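## Task

Carry the tray from the staging bench to the work bench. Insert the tray's sample tube (cap marked with an orange dot) into the middle hole of an adapter in the centrifuge rotor. Insert the water blank (white-dot cap) whose volume, printed in mL on its cap, equals the sample's volume into the middle hole of the adapter directly across from it. Place every other tube from the tray in the green rack. Every tube must be pushed fully down, and every rotor bucket must hang vertically. Any tube reaching the floor is a failure. The tray's bottles must be upright inside it at the end. The tray must sit on the work bench with nothing overhanging its edge. Any number of robots may work. At the end, release everything and back away. A robot that topples or is left leaning is a failure. Anything kept in place only by a robot at the end is not counted.

## Robot and tools

Robots: two identical Hello Robot Stretch 3 units, r1 and r2. Each has a two-wheeled base (0.33 m long, 0.34 m wide, passive omni wheel at the rear), a lift on a mast, and one telescoping arm that reaches out to the robot's RIGHT. The base cannot strafe; to move the gripper forward or back you drive the base. Turns pivot about the point midway between the drive wheels, 0.05 m behind the front edge. Fully stowed (arm in, wrist folded), a turn sweeps a 0.28 m radius; an unfolded level wrist reaches past that.

Frames: the base frame has its origin on the floor between the drive wheels, x forward, y left, z up. hand_pose is reported in it, at the point where closed fingertips meet; with wrist joints at zero its x points up, y back toward the mast, z to the rear. The odometry frame is the base frame at scene start. Each robot reports in its own frames, so relative placement of the two robots only shows in images, lidar_m, wrist_depth_mm and head_depth_mm.

execute_actions: argument "actions" is a list holding one action or none (empty list just returns state and images). The action is an object keyed by "r1" and/or "r2"; each robot gets its own entry with optional "base", "joints", "contact_limits". All motions in it start together. "base" holds exactly one command: {"translate_m": d}, a relative drive in metres from the current base position, forward positive, -1 to 1; or {"rotate_rad": d}, a relative in-place turn in radians, counter-clockwise (left) positive, -3.2 to 3.2. "joints" holds absolute targets by name: lift_m 0 to 1.1 (arm height); arm_m 0 to 0.52 (extension); wrist_yaw_rad -1.345 to 4.42 (0 along the arm, positive toward the front, 3.0 folded over the base); wrist_pitch_rad -1.57 to 0.451 (0 level, negative tips fingers down); wrist_roll_rad -2.911 to 2.911 (0 fingers side by side); gripper_m -0.089 to 0.179 (larger is wider; the fingertip gap is less than this by about 0.007 near closed and 0.025 wide open, zero below 0.007); head_pan_rad -3.953 to 1.73 (0 forward, positive left, -1.57 along the arm); head_tilt_rad -1.53 to 0.419 (negative down). "contact_limits": {"arm_m": n}, n a motor effort percent 1 to 100, stops the arm once effort hits it (negative when retracting) and caps its holding force until the next action. Bad keys or out-of-range numbers reject the whole call. Omitted joints or robots may keep pushing toward old targets. "cameras": list of names (r1_head_camera, r1_nav_camera, r1_wrist_camera, r2_head_camera, r2_nav_camera, r2_wrist_camera, or all); omitted or null means all, [] means none. Each action runs at most 15 s.

wait: {"seconds": 0 to 10}; commands nothing, returns state and images. zoom_image: {"camera": name, "region": [x0, y0, x1, y1]} in pixels of that camera's latest full image, top-left origin, at most 504 by 504. finished_scene: {"scene": 1 or 2}; ends that scene irreversibly and reports success; the next scene's task follows.

Results: base_status and joint_status tell how each motion ended: done (base: wheels turned the commanded amount, slip included), off_target (stopped short, may still push), contact_stop, time_out, torque_fault (target dropped). After a contact_stop the arm or lift goes slack until commanded again; a slack lift can sink under load. on_its_own covers uncommanded parts; its "held at" is a target, not a position. motor_effort is percent of max, positive toward larger joint values, bracket = peak; readings are biased and noisy. Positive wheel effort pushes forward. lidar_m: 12 distances in metres, 30-degree sectors, first straight ahead then counter-clockwise (4th left, 7th behind, 10th right), plane 0.17 m up, range 0.15 to 12, "-" nothing; blind to clear objects and table tops, may miss thin legs, own parts can hide sectors 5, 6, 9, 10. wrist_depth_mm (45 to 1000) and head_depth_mm (280 to 4000, image sideways) are 7x7 median-depth grids. base_odometry counts wheel rotation only; heading -3.142 to 3.142, left positive; turned_by_wheels and turned_by_imu give the turn since last result; base_tilt in degrees (forward, right positive) carries a fixed bias up to about 4. Camera calibration lines give K, distortion and T_world_to_cam relative to the carrying robot's base frame; expect small errors, larger on the wrist camera. If a result reports a stop, the remaining calls of that reply are skipped.

Speed: the base goes fast (0.30 m/s, 1.9 rad/s) only with lift_m under 0.30, arm_m under 0.03 and wrist_yaw_rad over 2.54; otherwise 0.10 m/s, 0.63 rad/s. Two robots given the same drive can differ by up to 2.5 cm per metre.

Gripping: command gripper_m below the object's width; lower squeezes harder, but a stall guard eases off, so heavy or slick items can slip; resend a different value to regrip. Release by opening at least 0.02 beyond the touch value. Neither reading nor status confirms a grasp; check images.

Hazards: robots pressing into each other ends the run; once bases touch, stop driving. Fold or unfold the wrist only with lift_m 0.32 to 0.95, pitch -0.4, roll near 0; once folded, lift may go to 0.25. With yaw below -0.4 keep pitch at -0.5 or lower. Arm pushes against solid things with the gripper above about 0.45 m, repeat pushes, or higher contact limits can tip a robot; so can driving while holding something fixed or snagging furniture, especially in reverse. If tilted, undo the move in small steps, free the gripper, and drop lift to about 0.2. Base, wrist and head have no contact stop; a wrist overloaded for seconds goes limp for 10 s. Avoid drops, slams and hard pushes; never let a tube reach the floor. Loose items may occasionally be nudged by something external. Robots hold the last command while you think.

Each tool is called after ">>>" by a JSON object that holds its "op" and its "data", one argument or row to a line.

## Session

>>> {"op": "execute_actions", "data": {
  "actions": []
}}

Scene clock: 0.00 s.
r1.base_odometry: x=+0.000 y=+0.000 heading=+0.000 (m, m, rad; r1's odometry frame)
r1.turned_by_wheels: +0.000 (rad since the last result)
r1.turned_by_imu: +0.000 (rad since the last result)
r1.base_tilt: forward=-1.6 right=+0.5 (deg)
r1.lidar_m: 4.17 1.06 0.72 0.67 0.68 0.87 1.92 2.73 1.66 3.24 1.59 2.61
r1.head_depth_mm: 1812 2490 - - - 3770 2450 / 1800 2626 - - - 3745 2443 / 1795 2600 - - - 3819 2473 / 1769 2567 - - - 3908 2462 / 1756 2534 - - - 3990 2508 / 1749 2517 - - - - 2545 / 1737 2483 3560 3644 3507 3267 2570
r1.base_status: not commanded
r1.joint_positions: lift_m=+0.378 arm_m=+0.002 wrist_yaw_rad=+3.123 wrist_pitch_rad=-0.445 wrist_roll_rad=+0.001 gripper_m=+0.037 head_pan_rad=-0.012 head_tilt_rad=-0.022
r1.joint_status: not commanded
r1.motor_effort: left_wheel=-1 right_wheel=+0 lift_m=+35 arm_m=+0 wrist_yaw_rad=+1 wrist_pitch_rad=+7 wrist_roll_rad=+0 gripper_m=+0 head_pan_rad=+0 head_tilt_rad=+3 (%)
r1.hand_pose: x=-0.0172 y=+0.0741 z=+0.3848 quat_wxyz=(+0.163, +0.691, +0.150, +0.688) (m; r1's base frame)
r1.wrist_depth_mm: 603 630 - 644 663 694 700 / 660 678 - 715 725 755 773 / 728 755 - 786 825 842 868 / 776 799 795 835 857 887 901 / 677 689 687 696 730 727 730 / 589 581 - 590 611 613 606 / 510 520 - - 523 527 530
r2.base_odometry: x=+0.000 y=+0.000 heading=+0.000 (m, m, rad; r2's odometry frame)
r2.turned_by_wheels: +0.000 (rad since the last result)
r2.turned_by_imu: +0.000 (rad since the last result)
r2.base_tilt: forward=-0.1 right=-2.0 (deg)
r2.lidar_m: 3.49 1.36 0.92 0.85 0.86 1.09 2.39 1.91 1.34 1.93 2.13 1.63
r2.head_depth_mm: 1787 2673 - - 2981 2824 2224 / 1801 2692 - - - 3262 2213 / 1822 2711 - - - 3307 2182 / 1831 2735 - - - 3275 2169 / 1846 2795 - - - 3187 2147 / 1863 2837 - - - 3187 2136 / 1881 2863 3515 3597 3803 3154 2120
r2.base_status: not commanded
r2.joint_positions: lift_m=+0.515 arm_m=+0.000 wrist_yaw_rad=+3.135 wrist_pitch_rad=-0.475 wrist_roll_rad=+0.019 gripper_m=+0.037 head_pan_rad=+0.001 head_tilt_rad=+0.011
r2.joint_status: not commanded
r2.motor_effort: left_wheel=+0 right_wheel=+0 lift_m=+38 arm_m=+0 wrist_yaw_rad=+0 wrist_pitch_rad=+7 wrist_roll_rad=+1 gripper_m=+1 head_pan_rad=+1 head_tilt_rad=+1 (%)
r2.hand_pose: x=-0.0199 y=+0.0717 z=+0.5152 quat_wxyz=(+0.171, +0.694, +0.163, +0.680) (m; r2's base frame)
r2.wrist_depth_mm: 743 755 - 809 871 915 926 / 774 805 - 897 925 949 - / 882 918 - 986 - - - / 924 971 - - - - - / 865 901 884 881 862 883 878 / 755 751 764 786 778 781 748 / 657 648 648 660 648 654 680
pictures: r1_head_camera (sideways: a quarter turn clockwise sets it upright), r1_nav_camera (sideways: a quarter turn counterclockwise sets it upright), r1_wrist_camera, r2_head_camera (sideways: a quarter turn clockwise sets it upright), r2_nav_camera (sideways: a quarter turn counterclockwise sets it upright), r2_wrist_camera
Images, in order (width x height): r1_head_camera 896x504, r1_nav_camera 672x504, r1_wrist_camera 644x364, r2_head_camera 896x504, r2_nav_camera 672x504, r2_wrist_camera 644x364.

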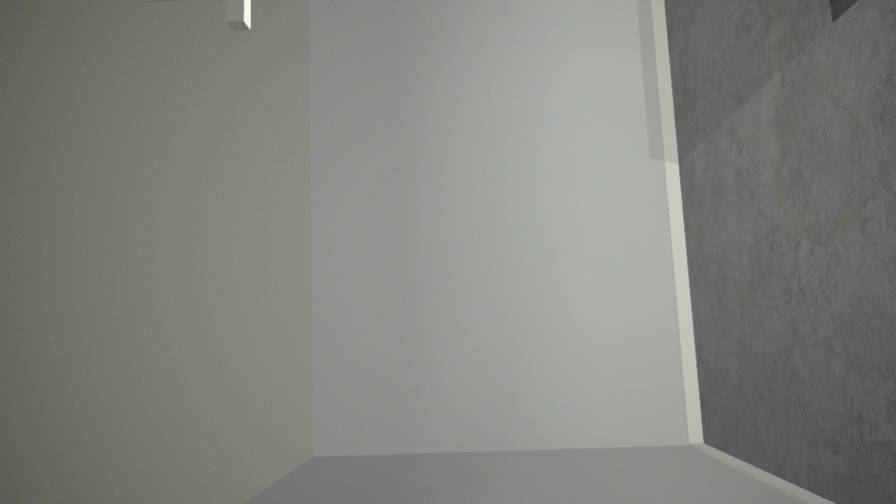

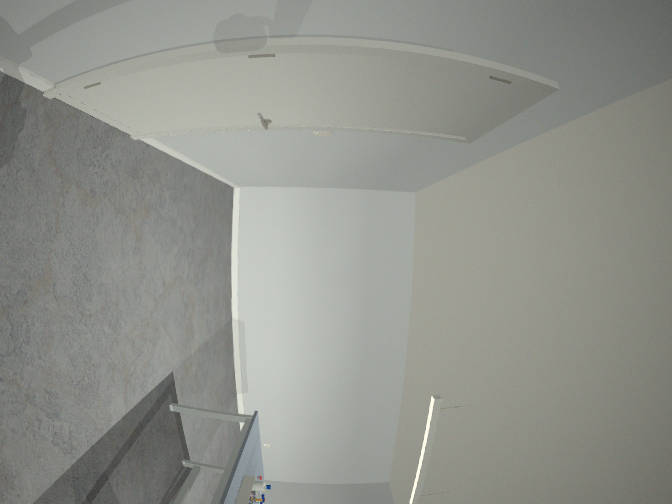

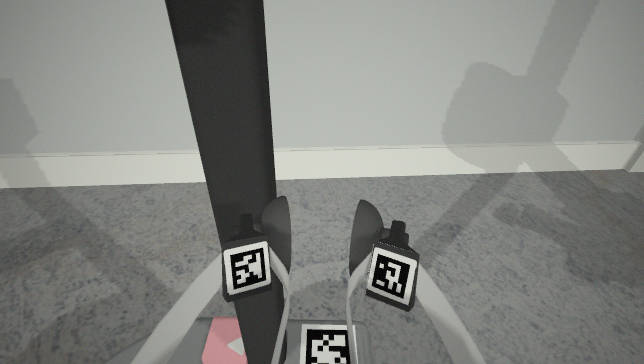

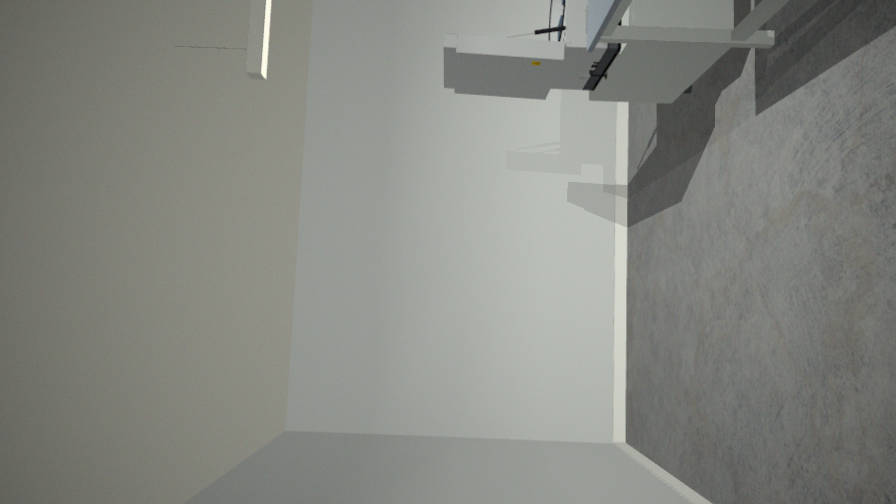

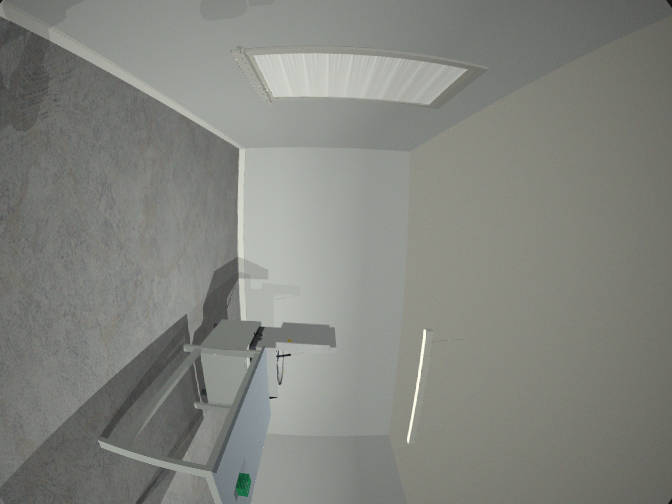

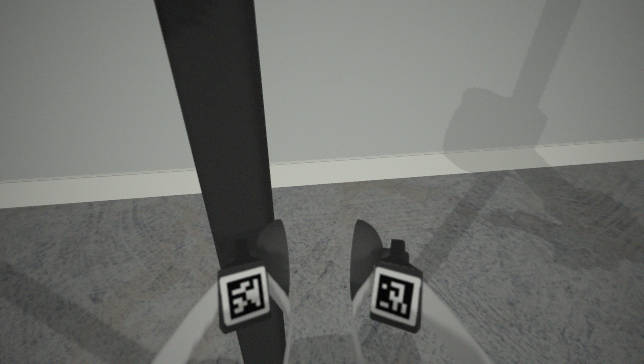

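>>> {"op": "execute_actions", "data": {
  "actions": [
    {"r1":{"joints":{"head_pan_rad":-1.0,"head_tilt_rad":-0.4}},"r2":{"joints":{"head_pan_rad":-1.0,"head_tilt_rad":-0.4}}}
  ],
  "cameras": ["r1_head_camera","r1_nav_camera","r2_head_camera","r2_nav_camera"]
}}

Scene clock: 3.10 s.
r1.base_odometry: x=+0.000 y=+0.000 heading=+0.000 (m, m, rad; r1's odometry frame)
r1.turned_by_wheels: +0.000 (rad since the last result)
r1.turned_by_imu: +0.000 (rad since the last result)
r1.base_tilt: forward=-1.7 right=+0.5 (deg)
r1.lidar_m: 4.18 1.06 0.72 0.67 0.68 0.87 1.92 2.73 1.67 3.24 1.59 2.62
r1.head_depth_mm: 3465 3661 3845 3935 2559 1885 1487 / 3599 3809 - - 2579 1893 1481 / 3780 3997 - 3738 2470 1907 1498 / 3963 - - 2259 2463 1905 1501 / - - - 1866 2357 1855 1507 / - - - 2070 2607 1919 1521 / - - - 2076 2630 1925 1522
r1.base_status: not commanded
r1.joint_positions: lift_m=+0.378 arm_m=+0.002 wrist_yaw_rad=+3.123 wrist_pitch_rad=-0.445 wrist_roll_rad=+0.001 gripper_m=+0.037 head_pan_rad=-0.993 head_tilt_rad=-0.395
r1.joint_status: all done
r1.motor_effort: left_wheel=-1(1) right_wheel=-1(1) lift_m=+35(36) arm_m=+0(1) wrist_yaw_rad=+1(0) wrist_pitch_rad=+7(7) wrist_roll_rad=+0(1) gripper_m=+0(0) head_pan_rad=-3(37) head_tilt_rad=-3(37) (%)
r1.hand_pose: x=-0.0172 y=+0.0741 z=+0.3848 quat_wxyz=(+0.163, +0.691, +0.150, +0.688) (m; r1's base frame)
r1.wrist_depth_mm: 607 627 - 666 655 689 701 / 660 680 - 726 731 763 784 / 727 753 - 801 817 842 868 / 786 790 810 833 851 880 897 / 686 685 693 707 729 726 716 / 579 580 - 594 610 602 614 / 509 532 - - 527 539 534
r2.base_odometry: x=+0.000 y=+0.000 heading=+0.000 (m, m, rad; r2's odometry frame)
r2.turned_by_wheels: +0.000 (rad since the last result)
r2.turned_by_imu: +0.000 (rad since the last result)
r2.base_tilt: forward=-0.2 right=-2.0 (deg)
r2.lidar_m: 3.49 1.37 0.91 0.85 0.86 1.09 2.38 1.91 1.33 1.93 2.13 1.62
r2.head_depth_mm: 3282 3454 3735 3191 2303 1725 1388 / 3500 3709 3950 3443 2284 1728 1374 / 3681 3889 - 3391 2276 1710 1373 / 3884 - - 3361 2248 1695 1366 / - - - 3103 2236 1689 1358 / - - - 1765 2038 1680 1359 / - - 2502 2863 2112 1681 1357
r2.base_status: not commanded
r2.joint_positions: lift_m=+0.515 arm_m=+0.000 wrist_yaw_rad=+3.135 wrist_pitch_rad=-0.475 wrist_roll_rad=+0.019 gripper_m=+0.037 head_pan_rad=-0.993 head_tilt_rad=-0.394
r2.joint_status: all done
r2.motor_effort: left_wheel=+0(0) right_wheel=+0(1) lift_m=+38(38) arm_m=-1(0) wrist_yaw_rad=+0(1) wrist_pitch_rad=+7(7) wrist_roll_rad=+1(0) gripper_m=+0(1) head_pan_rad=-2(37) head_tilt_rad=-2(21) (%)
r2.hand_pose: x=-0.0199 y=+0.0717 z=+0.5152 quat_wxyz=(+0.171, +0.694, +0.163, +0.680) (m; r2's base frame)
r2.wrist_depth_mm: 730 764 - 824 850 874 903 / 800 839 - 886 912 948 - / 880 880 - 973 - - - / 956 992 - - - - - / 874 875 895 878 914 880 885 / 738 738 784 773 793 773 772 / 648 650 640 651 622 671 670
pictures: r1_head_camera (sideways: a quarter turn clockwise sets it upright), r1_nav_camera (sideways: a quarter turn counterclockwise sets it upright), r2_head_camera (sideways: a quarter turn clockwise sets it upright), r2_nav_camera (sideways: a quarter turn counterclockwise sets it upright)
camera_calibration (this result's frames):
r1_head_camera: T_world_to_cam=[[-0.145844, 0.304481, -0.941287, 1.24768], [0.863534, 0.503453, 0.0290562, -0.0443975], [0.48274, -0.808595, -0.336356, 0.394308], [0, 0, 0, 1]] pos_world=[0.0299573, -0.0387067, 1.30834]
r1_nav_camera: T_world_to_cam=[[0.223179, -0.286593, 0.931695, -1.17789], [-0.806201, -0.591537, 0.0111594, 0.0376385], [0.547934, -0.753624, -0.36307, 0.420887], [0, 0, 0, 1]] pos_world=[0.0626061, 0.00188122, 1.24982]
r2_head_camera: T_world_to_cam=[[-0.242598, 0.294456, -0.924361, 1.22208], [0.819176, 0.572616, -0.032585, 0.0439729], [0.519709, -0.765119, -0.380126, 0.447142], [0, 0, 0, 1]] pos_world=[0.0280679, -0.04291, 1.30104]
r2_nav_camera: T_world_to_cam=[[0.198578, -0.27466, 0.940813, -1.1817], [-0.851723, -0.523296, 0.027003, 0.0308768], [0.484907, -0.806674, -0.337849, 0.406248], [0, 0, 0, 1]] pos_world=[0.0639655, 0.0193018, 1.24818]
Images, in order (width x height): r1_head_camera 896x504, r1_nav_camera 672x504, r2_head_camera 896x504, r2_nav_camera 672x504.

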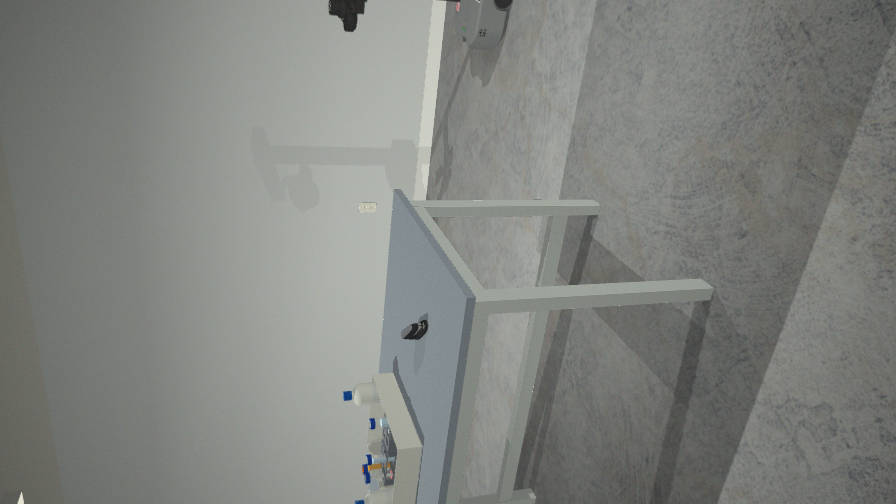

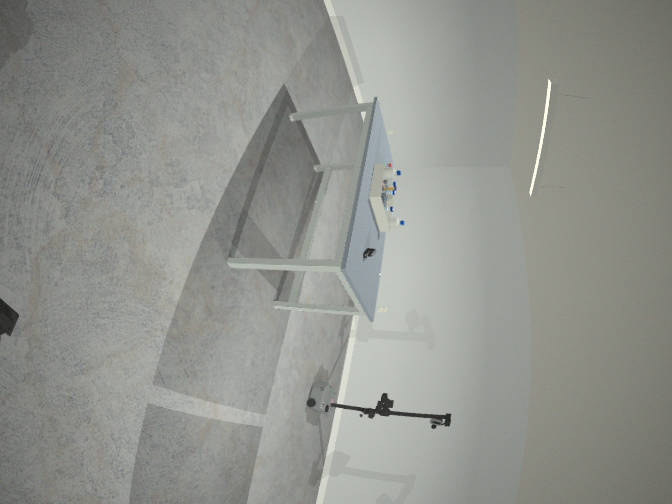

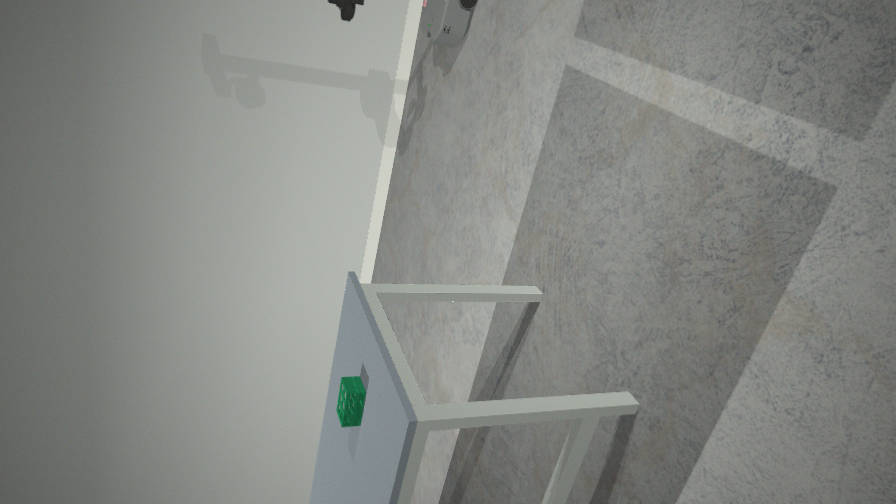

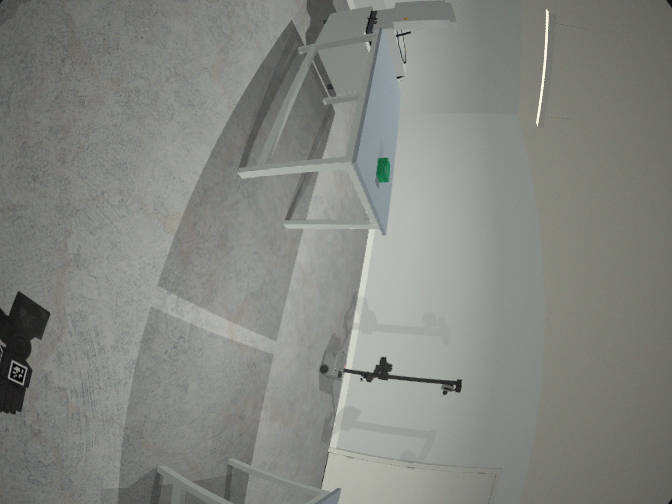

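>>> {"op": "execute_actions", "data": {
  "actions": [
    {"r1":{"base":{"rotate_rad":-0.48},"joints":{"lift_m":0.25}},"r2":{"base":{"rotate_rad":0.716},"joints":{"lift_m":0.25}}}
  ],
  "cameras": []
}}

>>> {"op": "execute_actions", "data": {
  "actions": [
    {"r1":{"base":{"translate_m":0.9}},"r2":{"base":{"translate_m":-0.75}}}
  ],
  "cameras": []
}}

>>> {"op": "execute_actions", "data": {
  "actions": [
    {"r1":{"base":{"translate_m":0.83}},"r2":{"base":{"translate_m":-0.72}}}
  ],
  "cameras": []
}}

>>> {"op": "execute_actions", "data": {
  "actions": [
    {"r1":{"base":{"rotate_rad":0.58},"joints":{"lift_m":0.93,"wrist_pitch_rad":-0.4,"head_pan_rad":-1.57,"head_tilt_rad":-0.6}},"r2":{"base":{"rotate_rad":-0.616},"joints":{"lift_m":0.93,"wrist_pitch_rad":-0.4,"head_pan_rad":-1.57,"head_tilt_rad":-0.6}}}
  ],
  "cameras": ["r1_head_camera","r1_nav_camera","r2_head_camera","r2_nav_camera"]
}}

Scene clock: 19.43 s.
r1.base_odometry: x=+0.000 y=+0.000 heading=-0.480 (m, m, rad; r1's odometry frame)
r1.turned_by_wheels: -0.480 (rad since the last result)
r1.turned_by_imu: -0.485 (rad since the last result)
r1.base_tilt: forward=-1.6 right=+0.5 (deg)
r1.lidar_m: 2.63 3.32 1.01 0.71 0.67 0.69 0.90 2.14 2.74 1.66 3.25 1.59
r1.head_depth_mm: 3605 3863 - - 2560 1873 1487 / 3588 3797 - - 2571 1883 1487 / 3615 3813 - - 2563 1882 1495 / 3612 3758 - - 2605 1901 1503 / 3600 3786 3945 3336 2603 1913 1509 / 3569 3738 3938 - 2618 1921 1515 / 3540 3797 - - 2684 1930 1528
r1.base_status: done
r1.joint_positions: lift_m=+0.250 arm_m=+0.002 wrist_yaw_rad=+3.123 wrist_pitch_rad=-0.446 wrist_roll_rad=+0.001 gripper_m=+0.037 head_pan_rad=-0.993 head_tilt_rad=-0.396
r1.joint_status: all done
r1.motor_effort: left_wheel=+1(6) right_wheel=-2(6) lift_m=+29(29) arm_m=+0(0) wrist_yaw_rad=+0(0) wrist_pitch_rad=+7(7) wrist_roll_rad=+0(0) gripper_m=-1(1) head_pan_rad=-2(3) head_tilt_rad=-3(4) (%)
r1.hand_pose: x=-0.0172 y=+0.0740 z=+0.2566 quat_wxyz=(+0.163, +0.691, +0.150, +0.688) (m; r1's base frame)
r1.wrist_depth_mm: 513 561 - 772 923 - - / 539 605 - 841 - - - / 581 648 - 811 826 848 869 / 580 622 629 646 639 656 663 / 508 531 - 545 542 539 551 / 448 - - - 460 452 468 / - - - - 395 399 398
r2.base_odometry: x=+0.000 y=+0.000 heading=+0.716 (m, m, rad; r2's odometry frame)
r2.turned_by_wheels: +0.716 (rad since the last result)
r2.turned_by_imu: +0.708 (rad since the last result)
r2.base_tilt: forward=+0.0 right=-1.9 (deg)
r2.lidar_m: 1.12 0.87 0.85 0.90 1.31 4.11 1.58 1.34 3.22 1.62 1.84 2.58
r2.head_depth_mm: - - - 2853 2098 1734 1388 / - - 2776 3239 2173 1717 1376 / - - 3143 3173 2276 1702 1370 / - 3394 3412 3191 2248 1692 1363 / - - - 3317 2231 1688 1356 / - - - 3283 2231 1681 1360 / 3882 - - 3268 2226 1669 1349
r2.base_status: done
r2.joint_positions: lift_m=+0.250 arm_m=+0.000 wrist_yaw_rad=+3.135 wrist_pitch_rad=-0.475 wrist_roll_rad=+0.019 gripper_m=+0.037 head_pan_rad=-0.993 head_tilt_rad=-0.395
r2.joint_status: all done
r2.motor_effort: left_wheel=-4(9) right_wheel=+2(5) lift_m=+31(31) arm_m=-1(0) wrist_yaw_rad=+0(0) wrist_pitch_rad=+7(7) wrist_roll_rad=+1(0) gripper_m=+0(1) head_pan_rad=-3(2) head_tilt_rad=-2(3) (%)
r2.hand_pose: x=-0.0199 y=+0.0717 z=+0.2502 quat_wxyz=(+0.171, +0.694, +0.163, +0.680) (m; r2's base frame)
r2.wrist_depth_mm: - - - 957 834 728 647 / - - - - 888 768 684 / 794 802 - 824 858 782 719 / 626 642 - 622 645 645 659 / 517 530 - 558 536 533 537 / 445 - - - 469 453 454 / - - - - 382 387 394
pictures: none
No camera images: the call's "cameras" was empty. Leave "cameras" out to get every camera's image.

Scene clock: 24.07 s.
r1.base_odometry: x=+0.798 y=-0.415 heading=-0.480 (m, m, rad; r1's odometry frame)
r1.turned_by_wheels: +0.000 (rad since the last result)
r1.turned_by_imu: +0.003 (rad since the last result)
r1.base_tilt: forward=-1.7 right=+0.8 (deg)
r1.lidar_m: 1.72 3.56 1.75 1.21 1.17 1.19 1.57 3.79 1.91 2.28 0.87 1.57
r1.head_depth_mm: 3202 3345 3621 3729 2572 1884 1498 / 3158 3323 3572 3738 2576 1889 1488 / 3137 3327 3562 3707 2571 1893 1504 / 3153 3318 3529 3743 2388 1835 1495 / 3121 3262 3479 2439 1088 1017 1470 / 3133 3292 3540 3640 1097 1748 1514 / 3097 3323 3485 3587 1105 1746 1521
r1.base_status: done
r1.joint_positions: lift_m=+0.250 arm_m=+0.002 wrist_yaw_rad=+3.123 wrist_pitch_rad=-0.446 wrist_roll_rad=+0.001 gripper_m=+0.037 head_pan_rad=-0.993 head_tilt_rad=-0.396
r1.joint_status: not commanded
r1.motor_effort: left_wheel=+1(9) right_wheel=-2(3) lift_m=+29(29) arm_m=+0(0) wrist_yaw_rad=+0(0) wrist_pitch_rad=+7(7) wrist_roll_rad=+0(0) gripper_m=+0(0) head_pan_rad=-2(2) head_tilt_rad=-2(3) (%)
r1.hand_pose: x=-0.0172 y=+0.0740 z=+0.2566 quat_wxyz=(+0.163, +0.691, +0.150, +0.688) (m; r1's base frame)
r1.wrist_depth_mm: 877 995 - - - - - / 925 998 - - - - - / 775 781 - 817 825 836 869 / 612 617 632 632 638 652 665 / 514 528 - 531 536 546 542 / 448 - - - 463 455 458 / - - - - 395 394 400
r2.base_odometry: x=-0.566 y=-0.492 heading=+0.716 (m, m, rad; r2's odometry frame)
r2.turned_by_wheels: +0.000 (rad since the last result)
r2.turned_by_imu: +0.000 (rad since the last result)
r2.base_tilt: forward=-0.2 right=-1.9 (deg)
r2.lidar_m: 1.68 1.29 1.27 1.36 1.97 3.51 1.01 0.78 0.76 3.70 1.89 3.86
r2.head_depth_mm: - - - 3233 2294 1725 1386 / - - - 3421 2260 1713 1381 / - - 2703 3174 2266 1705 1371 / - - 2681 2757 2147 1700 1362 / - - 3507 3342 2230 1690 1357 / - - - 3270 2228 1697 1353 / - - - 3256 2207 1674 1356
r2.base_status: done
r2.joint_positions: lift_m=+0.250 arm_m=+0.000 wrist_yaw_rad=+3.135 wrist_pitch_rad=-0.475 wrist_roll_rad=+0.019 gripper_m=+0.037 head_pan_rad=-0.993 head_tilt_rad=-0.395
r2.joint_status: not commanded
r2.motor_effort: left_wheel=-4(18) right_wheel=+2(4) lift_m=+31(31) arm_m=+0(0) wrist_yaw_rad=+0(0) wrist_pitch_rad=+7(7) wrist_roll_rad=+1(1) gripper_m=+1(1) head_pan_rad=-2(3) head_tilt_rad=-1(2) (%)
r2.hand_pose: x=-0.0199 y=+0.0717 z=+0.2502 quat_wxyz=(+0.171, +0.694, +0.163, +0.680) (m; r2's base frame)
r2.wrist_depth_mm: - - - - - - 966 / - - - - - - - / 789 825 - 837 835 861 844 / 633 639 - 643 641 650 653 / 513 521 - 539 545 543 534 / 458 - - - 459 447 454 / - - - - 377 395 387
pictures: none
No camera images: the call's "cameras" was empty. Leave "cameras" out to get every camera's image.

Scene clock: 28.47 s.
r1.base_odometry: x=+1.535 y=-0.798 heading=-0.480 (m, m, rad; r1's odometry frame)
r1.turned_by_wheels: +0.000 (rad since the last result)
r1.turned_by_imu: +0.003 (rad since the last result)
r1.base_tilt: forward=-1.7 right=+0.5 (deg)
r1.lidar_m: 0.88 2.87 2.43 1.70 1.61 1.64 2.20 2.44 0.75 1.13 1.07 1.10
r1.head_depth_mm: 2779 2937 3129 3311 1062 781 619 / 2772 2913 3111 3299 1070 786 622 / 2735 2953 3092 3302 1083 788 625 / 2740 2808 3102 3261 926 790 626 / 2742 2825 3042 3265 1007 795 629 / 2737 2882 3065 3249 1008 663 630 / 2728 2836 3041 3227 1106 647 633
r1.base_status: done
r1.joint_positions: lift_m=+0.250 arm_m=+0.002 wrist_yaw_rad=+3.123 wrist_pitch_rad=-0.446 wrist_roll_rad=+0.001 gripper_m=+0.037 head_pan_rad=-0.993 head_tilt_rad=-0.396
r1.joint_status: not commanded
r1.motor_effort: left_wheel=+0(8) right_wheel=-2(4) lift_m=+29(29) arm_m=+0(0) wrist_yaw_rad=+1(0) wrist_pitch_rad=+7(7) wrist_roll_rad=+0(0) gripper_m=+0(1) head_pan_rad=-3(3) head_tilt_rad=-4(2) (%)
r1.hand_pose: x=-0.0172 y=+0.0740 z=+0.2566 quat_wxyz=(+0.163, +0.691, +0.150, +0.688) (m; r1's base frame)
r1.wrist_depth_mm: - - - - - - - / - - - - - - - / 773 778 - 822 824 853 844 / 617 612 627 646 652 660 668 / 511 528 - 543 547 527 544 / 448 - - - 455 457 460 / - - - - 397 396 402
r2.base_odometry: x=-1.109 y=-0.965 heading=+0.716 (m, m, rad; r2's odometry frame)
r2.turned_by_wheels: +0.000 (rad since the last result)
r2.turned_by_imu: +0.000 (rad since the last result)
r2.base_tilt: forward=+0.0 right=-2.1 (deg)
r2.lidar_m: 2.21 1.71 1.68 1.78 2.59 2.92 0.48 0.37 0.36 0.38 0.56 2.34
r2.head_depth_mm: - - - 3475 2320 712 570 / - - - 3448 2296 709 1273 / - - - 3398 2262 812 908 / - - - 3107 2248 1697 1364 / - - 3487 3300 2247 1681 1356 / - - 3415 3070 2223 1669 1362 / - - - 3280 2189 1673 1352
r2.base_status: done
r2.joint_positions: lift_m=+0.250 arm_m=+0.000 wrist_yaw_rad=+3.135 wrist_pitch_rad=-0.475 wrist_roll_rad=+0.019 gripper_m=+0.037 head_pan_rad=-0.993 head_tilt_rad=-0.395
r2.joint_status: not commanded
r2.motor_effort: left_wheel=-3(17) right_wheel=+2(4) lift_m=+31(31) arm_m=+0(0) wrist_yaw_rad=+0(0) wrist_pitch_rad=+7(7) wrist_roll_rad=+0(1) gripper_m=+1(1) head_pan_rad=-2(2) head_tilt_rad=-2(2) (%)
r2.hand_pose: x=-0.0199 y=+0.0717 z=+0.2502 quat_wxyz=(+0.171, +0.694, +0.163, +0.680) (m; r2's base frame)
r2.wrist_depth_mm: - - - - - - - / - - - - - - - / 835 807 - 799 825 839 841 / 645 645 - 647 637 634 646 / 520 524 - 537 531 533 530 / 449 - - - 462 444 447 / - - - - 379 393 392
pictures: none
No camera images: the call's "cameras" was empty. Leave "cameras" out to get every camera's image.

Scene clock: 35.47 s.
r1.base_odometry: x=+1.535 y=-0.798 heading=+0.100 (m, m, rad; r1's odometry frame)
r1.turned_by_wheels: +0.580 (rad since the last result)
r1.turned_by_imu: +0.583 (rad since the last result)
r1.base_tilt: forward=-1.7 right=+0.5 (deg)
r1.lidar_m: 2.87 2.29 1.68 1.60 1.65 2.31 2.44 0.75 1.11 1.07 1.11 0.88
r1.head_depth_mm: 2695 2968 3176 1059 798 - - / 2728 2963 3201 1065 798 656 - / 2665 2954 3241 1066 798 659 - / 1332 1360 3163 936 800 643 - / 2668 2958 3233 1021 803 650 - / 2671 2965 3228 1019 703 644 899 / 2657 2913 3186 1088 712 646 1215
r1.base_status: done
r1.joint_positions: lift_m=+0.930 arm_m=+0.002 wrist_yaw_rad=+3.123 wrist_pitch_rad=-0.418 wrist_roll_rad=+0.001 gripper_m=+0.037 head_pan_rad=-1.563 head_tilt_rad=-0.593
r1.joint_status: all done
r1.motor_effort: left_wheel=-2(9) right_wheel=+2(5) lift_m=+42(42) arm_m=+0(0) wrist_yaw_rad=+0(1) wrist_pitch_rad=+9(11) wrist_roll_rad=+0(0) gripper_m=+0(1) head_pan_rad=-2(28) head_tilt_rad=-5(26) (%)
r1.hand_pose: x=-0.0172 y=+0.0777 z=+0.9425 quat_wxyz=(+0.153, +0.693, +0.140, +0.690) (m; r1's base frame)
r1.wrist_depth_mm: - - - - - - - / - - - - - - - / - - - - - - - / - - - - - - - / - - - - - - - / - - - - - - - / - - - - - - -
r2.base_odometry: x=-1.109 y=-0.965 heading=+0.100 (m, m, rad; r2's odometry frame)
r2.turned_by_wheels: -0.616 (rad since the last result)
r2.turned_by_imu: -0.608 (rad since the last result)
r2.base_tilt: forward=-0.1 right=-2.0 (deg)
r2.lidar_m: 2.34 2.40 1.74 1.68 1.74 2.37 2.93 0.52 0.37 0.36 0.37 0.51
r2.head_depth_mm: 2592 2889 3112 802 721 - - / 2620 2890 3162 838 684 - - / 2608 2833 3101 826 669 - - / 1329 2846 3115 896 689 - - / 2566 2902 3088 928 718 - - / 2658 2913 3166 927 716 597 1171 / 2643 2930 3139 884 711 580 1169
r2.base_status: done
r2.joint_positions: lift_m=+0.930 arm_m=+0.000 wrist_yaw_rad=+3.135 wrist_pitch_rad=-0.421 wrist_roll_rad=+0.019 gripper_m=+0.037 head_pan_rad=-1.563 head_tilt_rad=-0.593
r2.joint_status: all done
r2.motor_effort: left_wheel=+4(13) right_wheel=-2(5) lift_m=+45(49) arm_m=+0(0) wrist_yaw_rad=+0(0) wrist_pitch_rad=+12(14) wrist_roll_rad=+0(1) gripper_m=+0(0) head_pan_rad=-2(30) head_tilt_rad=-2(15) (%)
r2.hand_pose: x=-0.0199 y=+0.0790 z=+0.9419 quat_wxyz=(+0.151, +0.698, +0.144, +0.685) (m; r2's base frame)
r2.wrist_depth_mm: - - - - - - - / - - - - - - - / - - - - - - - / - - - - - - - / - - - - - - - / - - - - - - - / - - - - - - -
pictures: r1_head_camera (sideways: a quarter turn clockwise sets it upright), r1_nav_camera (sideways: a quarter turn counterclockwise sets it upright), r2_head_camera (sideways: a quarter turn clockwise sets it upright), r2_nav_camera (sideways: a quarter turn counterclockwise sets it upright)
camera_calibration (this result's frames):
r1_head_camera: T_world_to_cam=[[0.0401577, 0.513915, -0.8569, 1.13645], [0.998721, -0.0470174, 0.0186058, -0.0316107], [-0.0307275, -0.856551, -0.515146, 0.630095], [0, 0, 0, 1]] pos_world=[0.0052944, -0.0458155, 1.299]
r1_nav_camera: T_world_to_cam=[[0.0345809, -0.538174, 0.842124, -1.0599], [-0.997954, -0.0639427, 0.000116197, 0.0531868], [0.0537851, -0.840405, -0.539284, 0.653196], [0, 0, 0, 1]] pos_world=[0.0545979, -0.0180589, 1.24482]
r2_head_camera: T_world_to_cam=[[-0.0465607, 0.553593, -0.831485, 1.09974], [0.998636, 0.0454861, -0.0256365, 0.0338245], [0.0236288, -0.831544, -0.554956, 0.677656], [0, 0, 0, 1]] pos_world=[0.00141411, -0.0468459, 1.29135]
r2_nav_camera: T_world_to_cam=[[0.0202277, -0.517204, 0.855623, -1.06947], [-0.999402, 0.0135403, 0.0318116, 0.0255251], [-0.0280385, -0.855755, -0.516621, 0.642008], [0, 0, 0, 1]] pos_world=[0.0651438, -0.00408022, 1.24593]
Images, in order (width x height): r1_head_camera 896x504, r1_nav_camera 672x504, r2_head_camera 896x504, r2_nav_camera 672x504.

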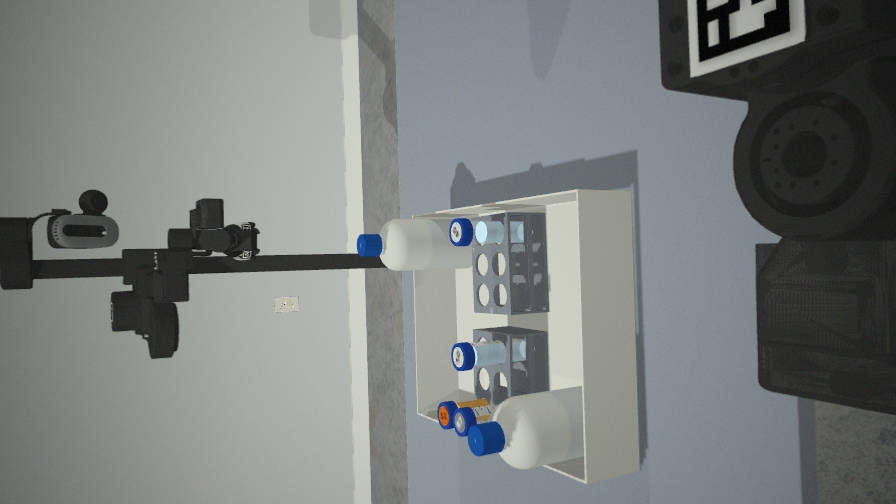

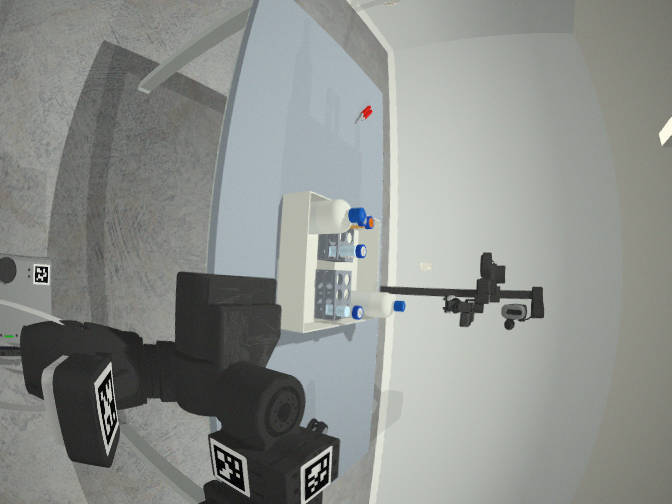

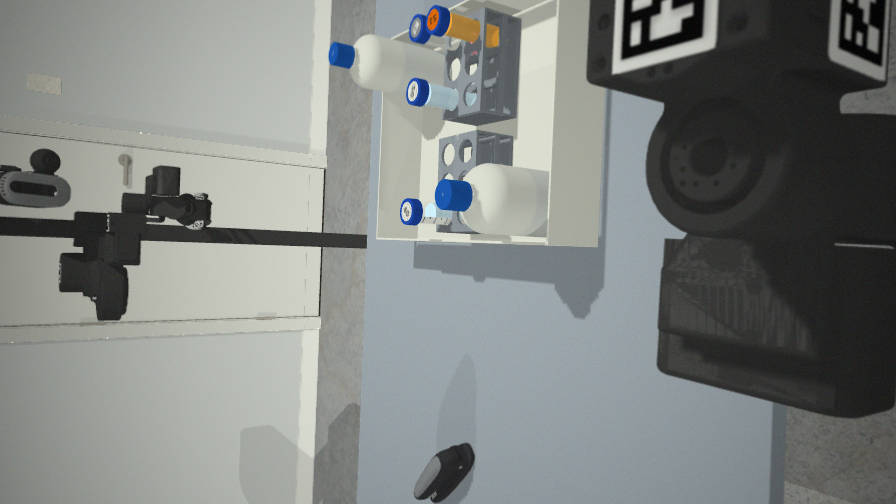

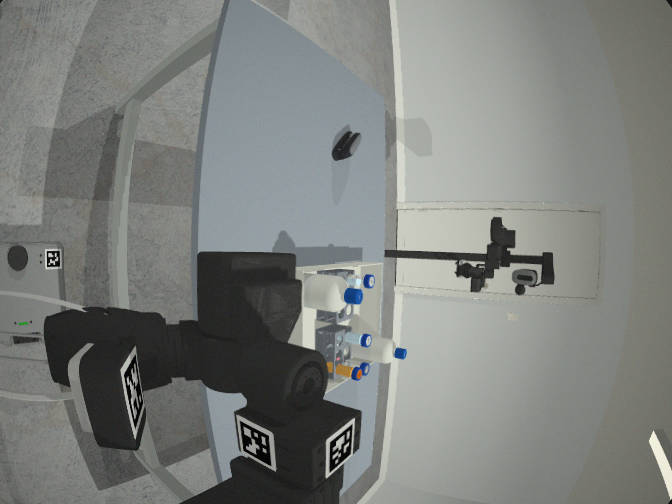

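>>> {"op": "execute_actions", "data": {
  "actions": [
    {"r1":{"base":{"translate_m":0.1},"joints":{"wrist_yaw_rad":0,"gripper_m":0.08}},"r2":{"base":{"translate_m":-0.13},"joints":{"wrist_yaw_rad":0,"gripper_m":0.08}}}
  ],
  "cameras": []
}}

>>> {"op": "execute_actions", "data": {
  "actions": [
    {"r1":{"joints":{"lift_m":1.05,"wrist_pitch_rad":-1.57,"wrist_roll_rad":1.57,"arm_m":0.3,"head_tilt_rad":-0.8}},"r2":{"joints":{"lift_m":1.05,"wrist_pitch_rad":-1.57,"wrist_roll_rad":1.57,"arm_m":0.3,"head_tilt_rad":-0.8}}}
  ]
}}

Scene clock: 46.90 s.
r1.base_odometry: x=+1.634 y=-0.788 heading=+0.100 (m, m, rad; r1's odometry frame)
r1.turned_by_wheels: +0.000 (rad since the last result)
r1.turned_by_imu: +0.000 (rad since the last result)
r1.base_tilt: forward=-1.6 right=+0.5 (deg)
r1.lidar_m: 2.77 2.28 1.68 1.60 1.66 2.31 2.53 0.83 1.11 1.07 1.12 0.79
r1.head_depth_mm: 2724 2943 3261 1062 796 - - / 2709 2965 3194 1065 744 658 - / 2731 2936 3162 936 771 - - / 1314 1404 3160 1022 802 - - / 2672 2923 3257 1023 696 642 1236 / 2686 2905 3218 1083 776 644 1240 / 2684 2904 3185 1082 811 645 1217
r1.base_status: done
r1.joint_positions: lift_m=+0.930 arm_m=+0.002 wrist_yaw_rad=+0.003 wrist_pitch_rad=-0.418 wrist_roll_rad=+0.001 gripper_m=+0.080 head_pan_rad=-1.563 head_tilt_rad=-0.593
r1.joint_status: all done
r1.motor_effort: left_wheel=-3(4) right_wheel=+1(4) lift_m=+42(41) arm_m=+0(0) wrist_yaw_rad=-2(3) wrist_pitch_rad=+9(9) wrist_roll_rad=+0(0) gripper_m=+2(80) head_pan_rad=-3(3) head_tilt_rad=-4(5) (%)
r1.hand_pose: x=-0.0208 y=-0.3712 z=+0.9425 quat_wxyz=(+0.692, +0.148, -0.692, -0.146) (m; r1's base frame)
r1.wrist_depth_mm: - - - - - - - / - 923 - - 842 - - / 637 643 392 576 601 719 721 / 504 515 406 413 490 538 519 / 415 416 423 423 424 440 446 / 351 357 346 363 354 370 374 / 306 309 311 313 313 321 323
r2.base_odometry: x=-1.239 y=-0.977 heading=+0.100 (m, m, rad; r2's odometry frame)
r2.turned_by_wheels: +0.000 (rad since the last result)
r2.turned_by_imu: +0.000 (rad since the last result)
r2.base_tilt: forward=+0.0 right=-2.0 (deg)
r2.lidar_m: 2.46 2.40 1.74 1.68 1.74 2.37 2.80 0.52 0.38 0.36 0.37 0.51
r2.head_depth_mm: 2633 2828 3112 955 770 - - / 2620 2884 3115 843 682 - - / 2615 2849 3129 832 785 - - / 2509 1498 3080 932 770 593 1184 / 2557 2929 3074 788 669 585 1185 / 2645 2945 3151 926 712 581 1178 / 2636 2941 3184 921 712 580 1172
r2.base_status: done
r2.joint_positions: lift_m=+0.930 arm_m=+0.000 wrist_yaw_rad=+0.002 wrist_pitch_rad=-0.421 wrist_roll_rad=+0.019 gripper_m=+0.080 head_pan_rad=-1.563 head_tilt_rad=-0.593
r2.joint_status: all done
r2.motor_effort: left_wheel=+4(6) right_wheel=-3(6) lift_m=+45(45) arm_m=+0(0) wrist_yaw_rad=-2(3) wrist_pitch_rad=+12(12) wrist_roll_rad=+1(0) gripper_m=+1(79) head_pan_rad=-2(3) head_tilt_rad=-2(3) (%)
r2.hand_pose: x=-0.0211 y=-0.3692 z=+0.9419 quat_wxyz=(+0.685, +0.147, -0.698, -0.149) (m; r2's base frame)
r2.wrist_depth_mm: - - - - - - - / - - - - - - - / 714 731 494 614 669 746 770 / 550 537 341 508 498 559 571 / 441 442 353 360 369 448 459 / 363 375 372 374 374 378 378 / 316 311 314 318 314 318 323
pictures: none
No camera images: the call's "cameras" was empty. Leave "cameras" out to get every camera's image.

Scene clock: 50.33 s.
r1.base_odometry: x=+1.634 y=-0.788 heading=+0.100 (m, m, rad; r1's odometry frame)
r1.turned_by_wheels: +0.000 (rad since the last result)
r1.turned_by_imu: +0.000 (rad since the last result)
r1.base_tilt: forward=-1.8 right=+0.6 (deg)
r1.lidar_m: 2.77 2.28 1.68 1.60 1.66 2.32 2.53 0.83 1.11 1.07 1.12 0.79
r1.head_depth_mm: 2830 3091 1023 795 652 1356 1178 / - 3125 979 772 651 1347 1167 / - 3087 865 740 652 1357 1179 / - - 836 736 653 1360 1174 / 2759 3019 856 714 653 1351 1177 / 2750 3019 1031 753 654 1328 1178 / 2703 3008 1029 800 656 1335 1180
r1.base_status: not commanded
r1.joint_positions: lift_m=+1.050 arm_m=+0.300 wrist_yaw_rad=+0.002 wrist_pitch_rad=-1.564 wrist_roll_rad=+1.568 gripper_m=+0.080 head_pan_rad=-1.563 head_tilt_rad=-0.790
r1.joint_status: all done
r1.motor_effort: left_wheel=-3(3) right_wheel=+1(1) lift_m=+41(43) arm_m=+5(7) wrist_yaw_rad=-1(2) wrist_pitch_rad=-4(7) wrist_roll_rad=+1(3) gripper_m=+1(1) head_pan_rad=-2(3) head_tilt_rad=-6(28) (%)
r1.hand_pose: x=-0.0216 y=-0.4221 z=+0.9321 quat_wxyz=(+0.002, +0.001, -0.709, -0.705) (m; r1's base frame)
r1.wrist_depth_mm: 309 294 308 305 - 987 977 / 317 309 315 313 - - - / 327 317 327 324 - - - / 338 336 337 334 - - - / 352 317 350 347 - - - / 241 269 359 361 - - - / 215 340 374 377 - - -
r2.base_odometry: x=-1.239 y=-0.977 heading=+0.100 (m, m, rad; r2's odometry frame)
r2.turned_by_wheels: +0.000 (rad since the last result)
r2.turned_by_imu: +0.000 (rad since the last result)
r2.base_tilt: forward=-0.2 right=-2.0 (deg)
r2.lidar_m: 2.47 2.39 1.75 1.68 1.73 2.36 2.80 0.52 0.38 0.36 0.37 0.51
r2.head_depth_mm: 2726 2927 923 736 613 1302 1097 / - 2886 824 695 611 1294 1093 / - - 854 690 608 1288 1106 / 2652 2915 857 689 607 1284 1110 / 2683 2912 766 674 603 1284 1105 / 2742 2934 901 722 601 1274 1104 / 2731 2943 895 719 615 1279 1102
r2.base_status: not commanded
r2.joint_positions: lift_m=+1.050 arm_m=+0.300 wrist_yaw_rad=+0.000 wrist_pitch_rad=-1.549 wrist_roll_rad=+1.567 gripper_m=+0.080 head_pan_rad=-1.563 head_tilt_rad=-0.790
r2.joint_status: all done
joint sent to its limit — the command would take r2.wrist_pitch_rad past its lower limit, so that joint was sent only as far as its limit.
r2.motor_effort: left_wheel=+4(4) right_wheel=-2(2) lift_m=+45(47) arm_m=+4(3) wrist_yaw_rad=-1(2) wrist_pitch_rad=-5(10) wrist_roll_rad=+2(0) gripper_m=+1(1) head_pan_rad=-2(3) head_tilt_rad=-3(16) (%)
r2.hand_pose: x=-0.0215 y=-0.4257 z=+0.9318 quat_wxyz=(+0.002, +0.001, -0.714, -0.700) (m; r2's base frame)
r2.wrist_depth_mm: 278 276 309 307 314 - - / 308 311 314 318 318 - - / 312 321 324 323 326 - - / 321 325 322 327 330 - - / 325 330 337 337 337 - - / 331 331 337 346 343 - - / 294 225 351 353 - - -
pictures: r1_head_camera (sideways: a quarter turn clockwise sets it upright), r1_nav_camera (sideways: a quarter turn counterclockwise sets it upright), r1_wrist_camera, r2_head_camera (sideways: a quarter turn clockwise sets it upright), r2_nav_camera (sideways: a quarter turn counterclockwise sets it upright), r2_wrist_camera
camera_calibration (this result's frames):
r1_head_camera: T_world_to_cam=[[0.0391233, 0.67186, -0.739645, 0.983594], [0.998725, -0.0499142, 0.00748753, -0.0171326], [-0.0318882, -0.738995, -0.672956, 0.8354], [0, 0, 0, 1]] pos_world=[0.00526874, -0.0443361, 1.28983]
r1_nav_camera: T_world_to_cam=[[0.0355821, -0.692765, 0.720285, -0.901081], [-0.997982, -0.0625635, -0.0108729, 0.0674921], [0.0525959, -0.718445, -0.693593, 0.853937], [0, 0, 0, 1]] pos_world=[0.0545046, -0.00650769, 1.24205]
r1_wrist_camera: T_world_to_cam=[[-0.0471093, 0.998649, -0.0219184, 0.437368], [0.978844, 0.0505266, 0.19827, -0.117144], [0.19911, -0.0121143, -0.979902, 1.07636], [0, 0, 0, 1]] pos_world=[-0.0790433, -0.417819, 1.08754]
r2_head_camera: T_world_to_cam=[[-0.0476327, 0.705726, -0.706882, 0.937329], [0.99861, 0.0496361, -0.0177357, 0.0235331], [0.0225703, -0.706744, -0.707109, 0.875587], [0, 0, 0, 1]] pos_world=[0.00138496, -0.0438498, 1.28213]
r2_nav_camera: T_world_to_cam=[[0.0213459, -0.674769, 0.73772, -0.915779], [-0.99935, 0.00703765, 0.0353532, 0.0209226], [-0.0290471, -0.737995, -0.674181, 0.846986], [0, 0, 0, 1]] pos_world=[0.0650596, 0.00698489, 1.24587]
r2_wrist_camera: T_world_to_cam=[[0.00420031, 0.999986, 0.00313565, 0.423591], [0.991705, -0.00456832, 0.128453, -0.060268], [0.128466, 0.0025701, -0.991711, 1.08694], [0, 0, 0, 1]] pos_world=[-0.0816449, -0.426654, 1.08434]
Images, in order (width x height): r1_head_camera 896x504, r1_nav_camera 672x504, r1_wrist_camera 644x364, r2_head_camera 896x504, r2_nav_camera 672x504, r2_wrist_camera 644x364.

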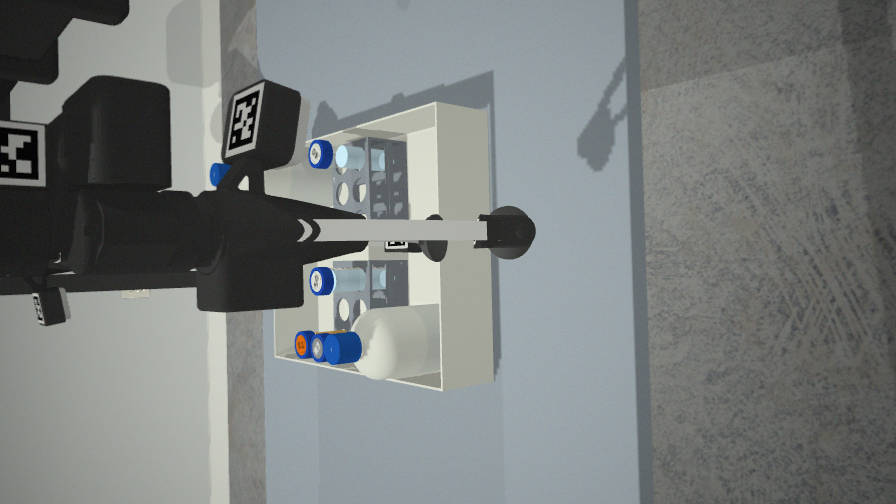

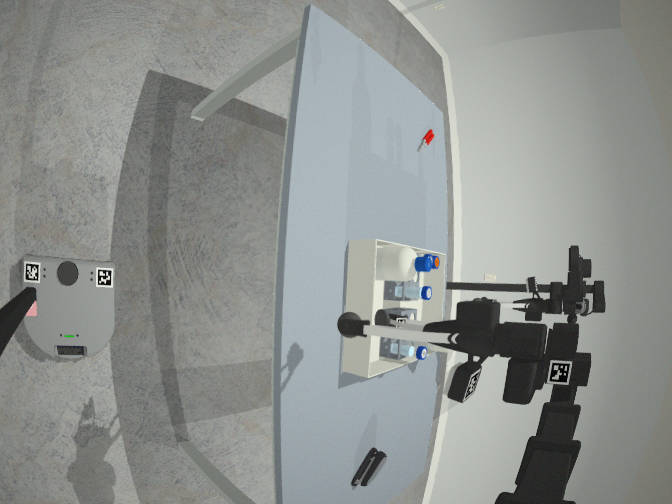

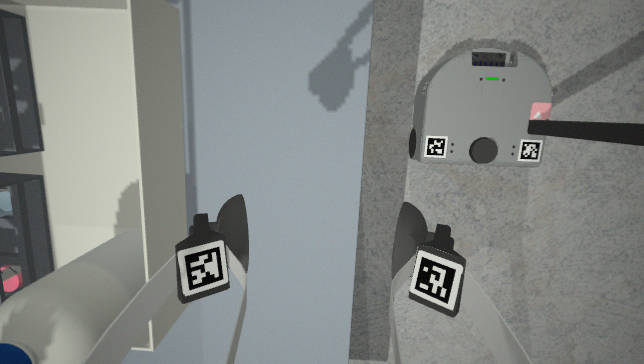

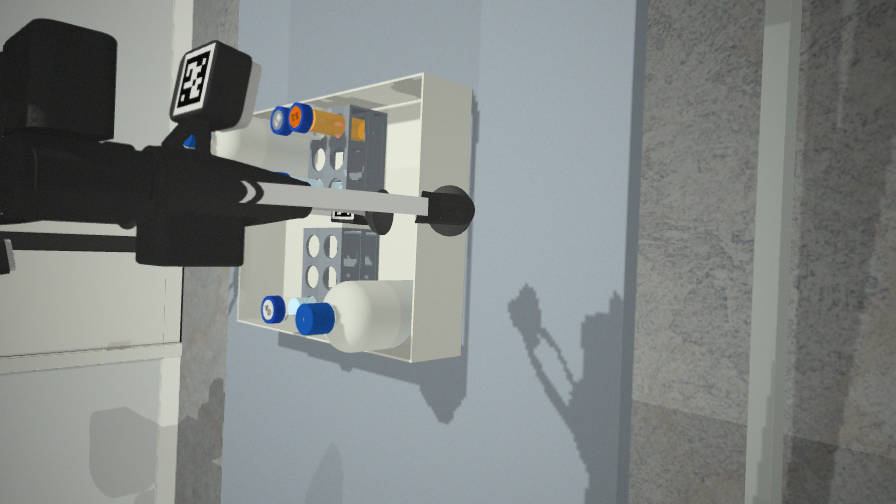

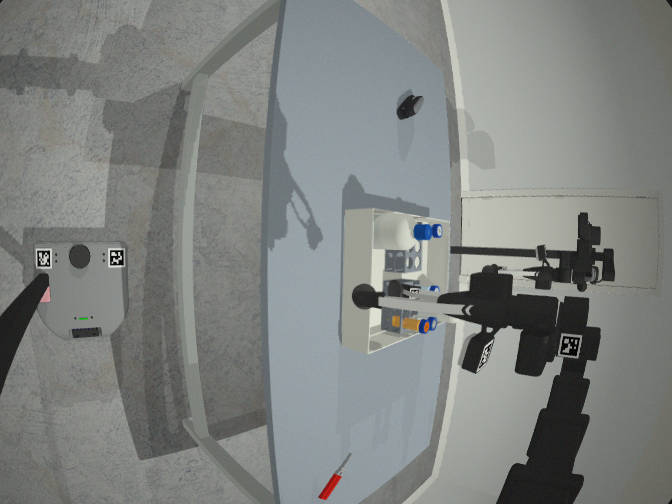

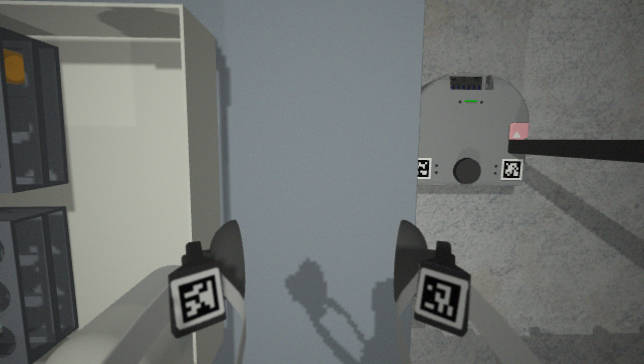

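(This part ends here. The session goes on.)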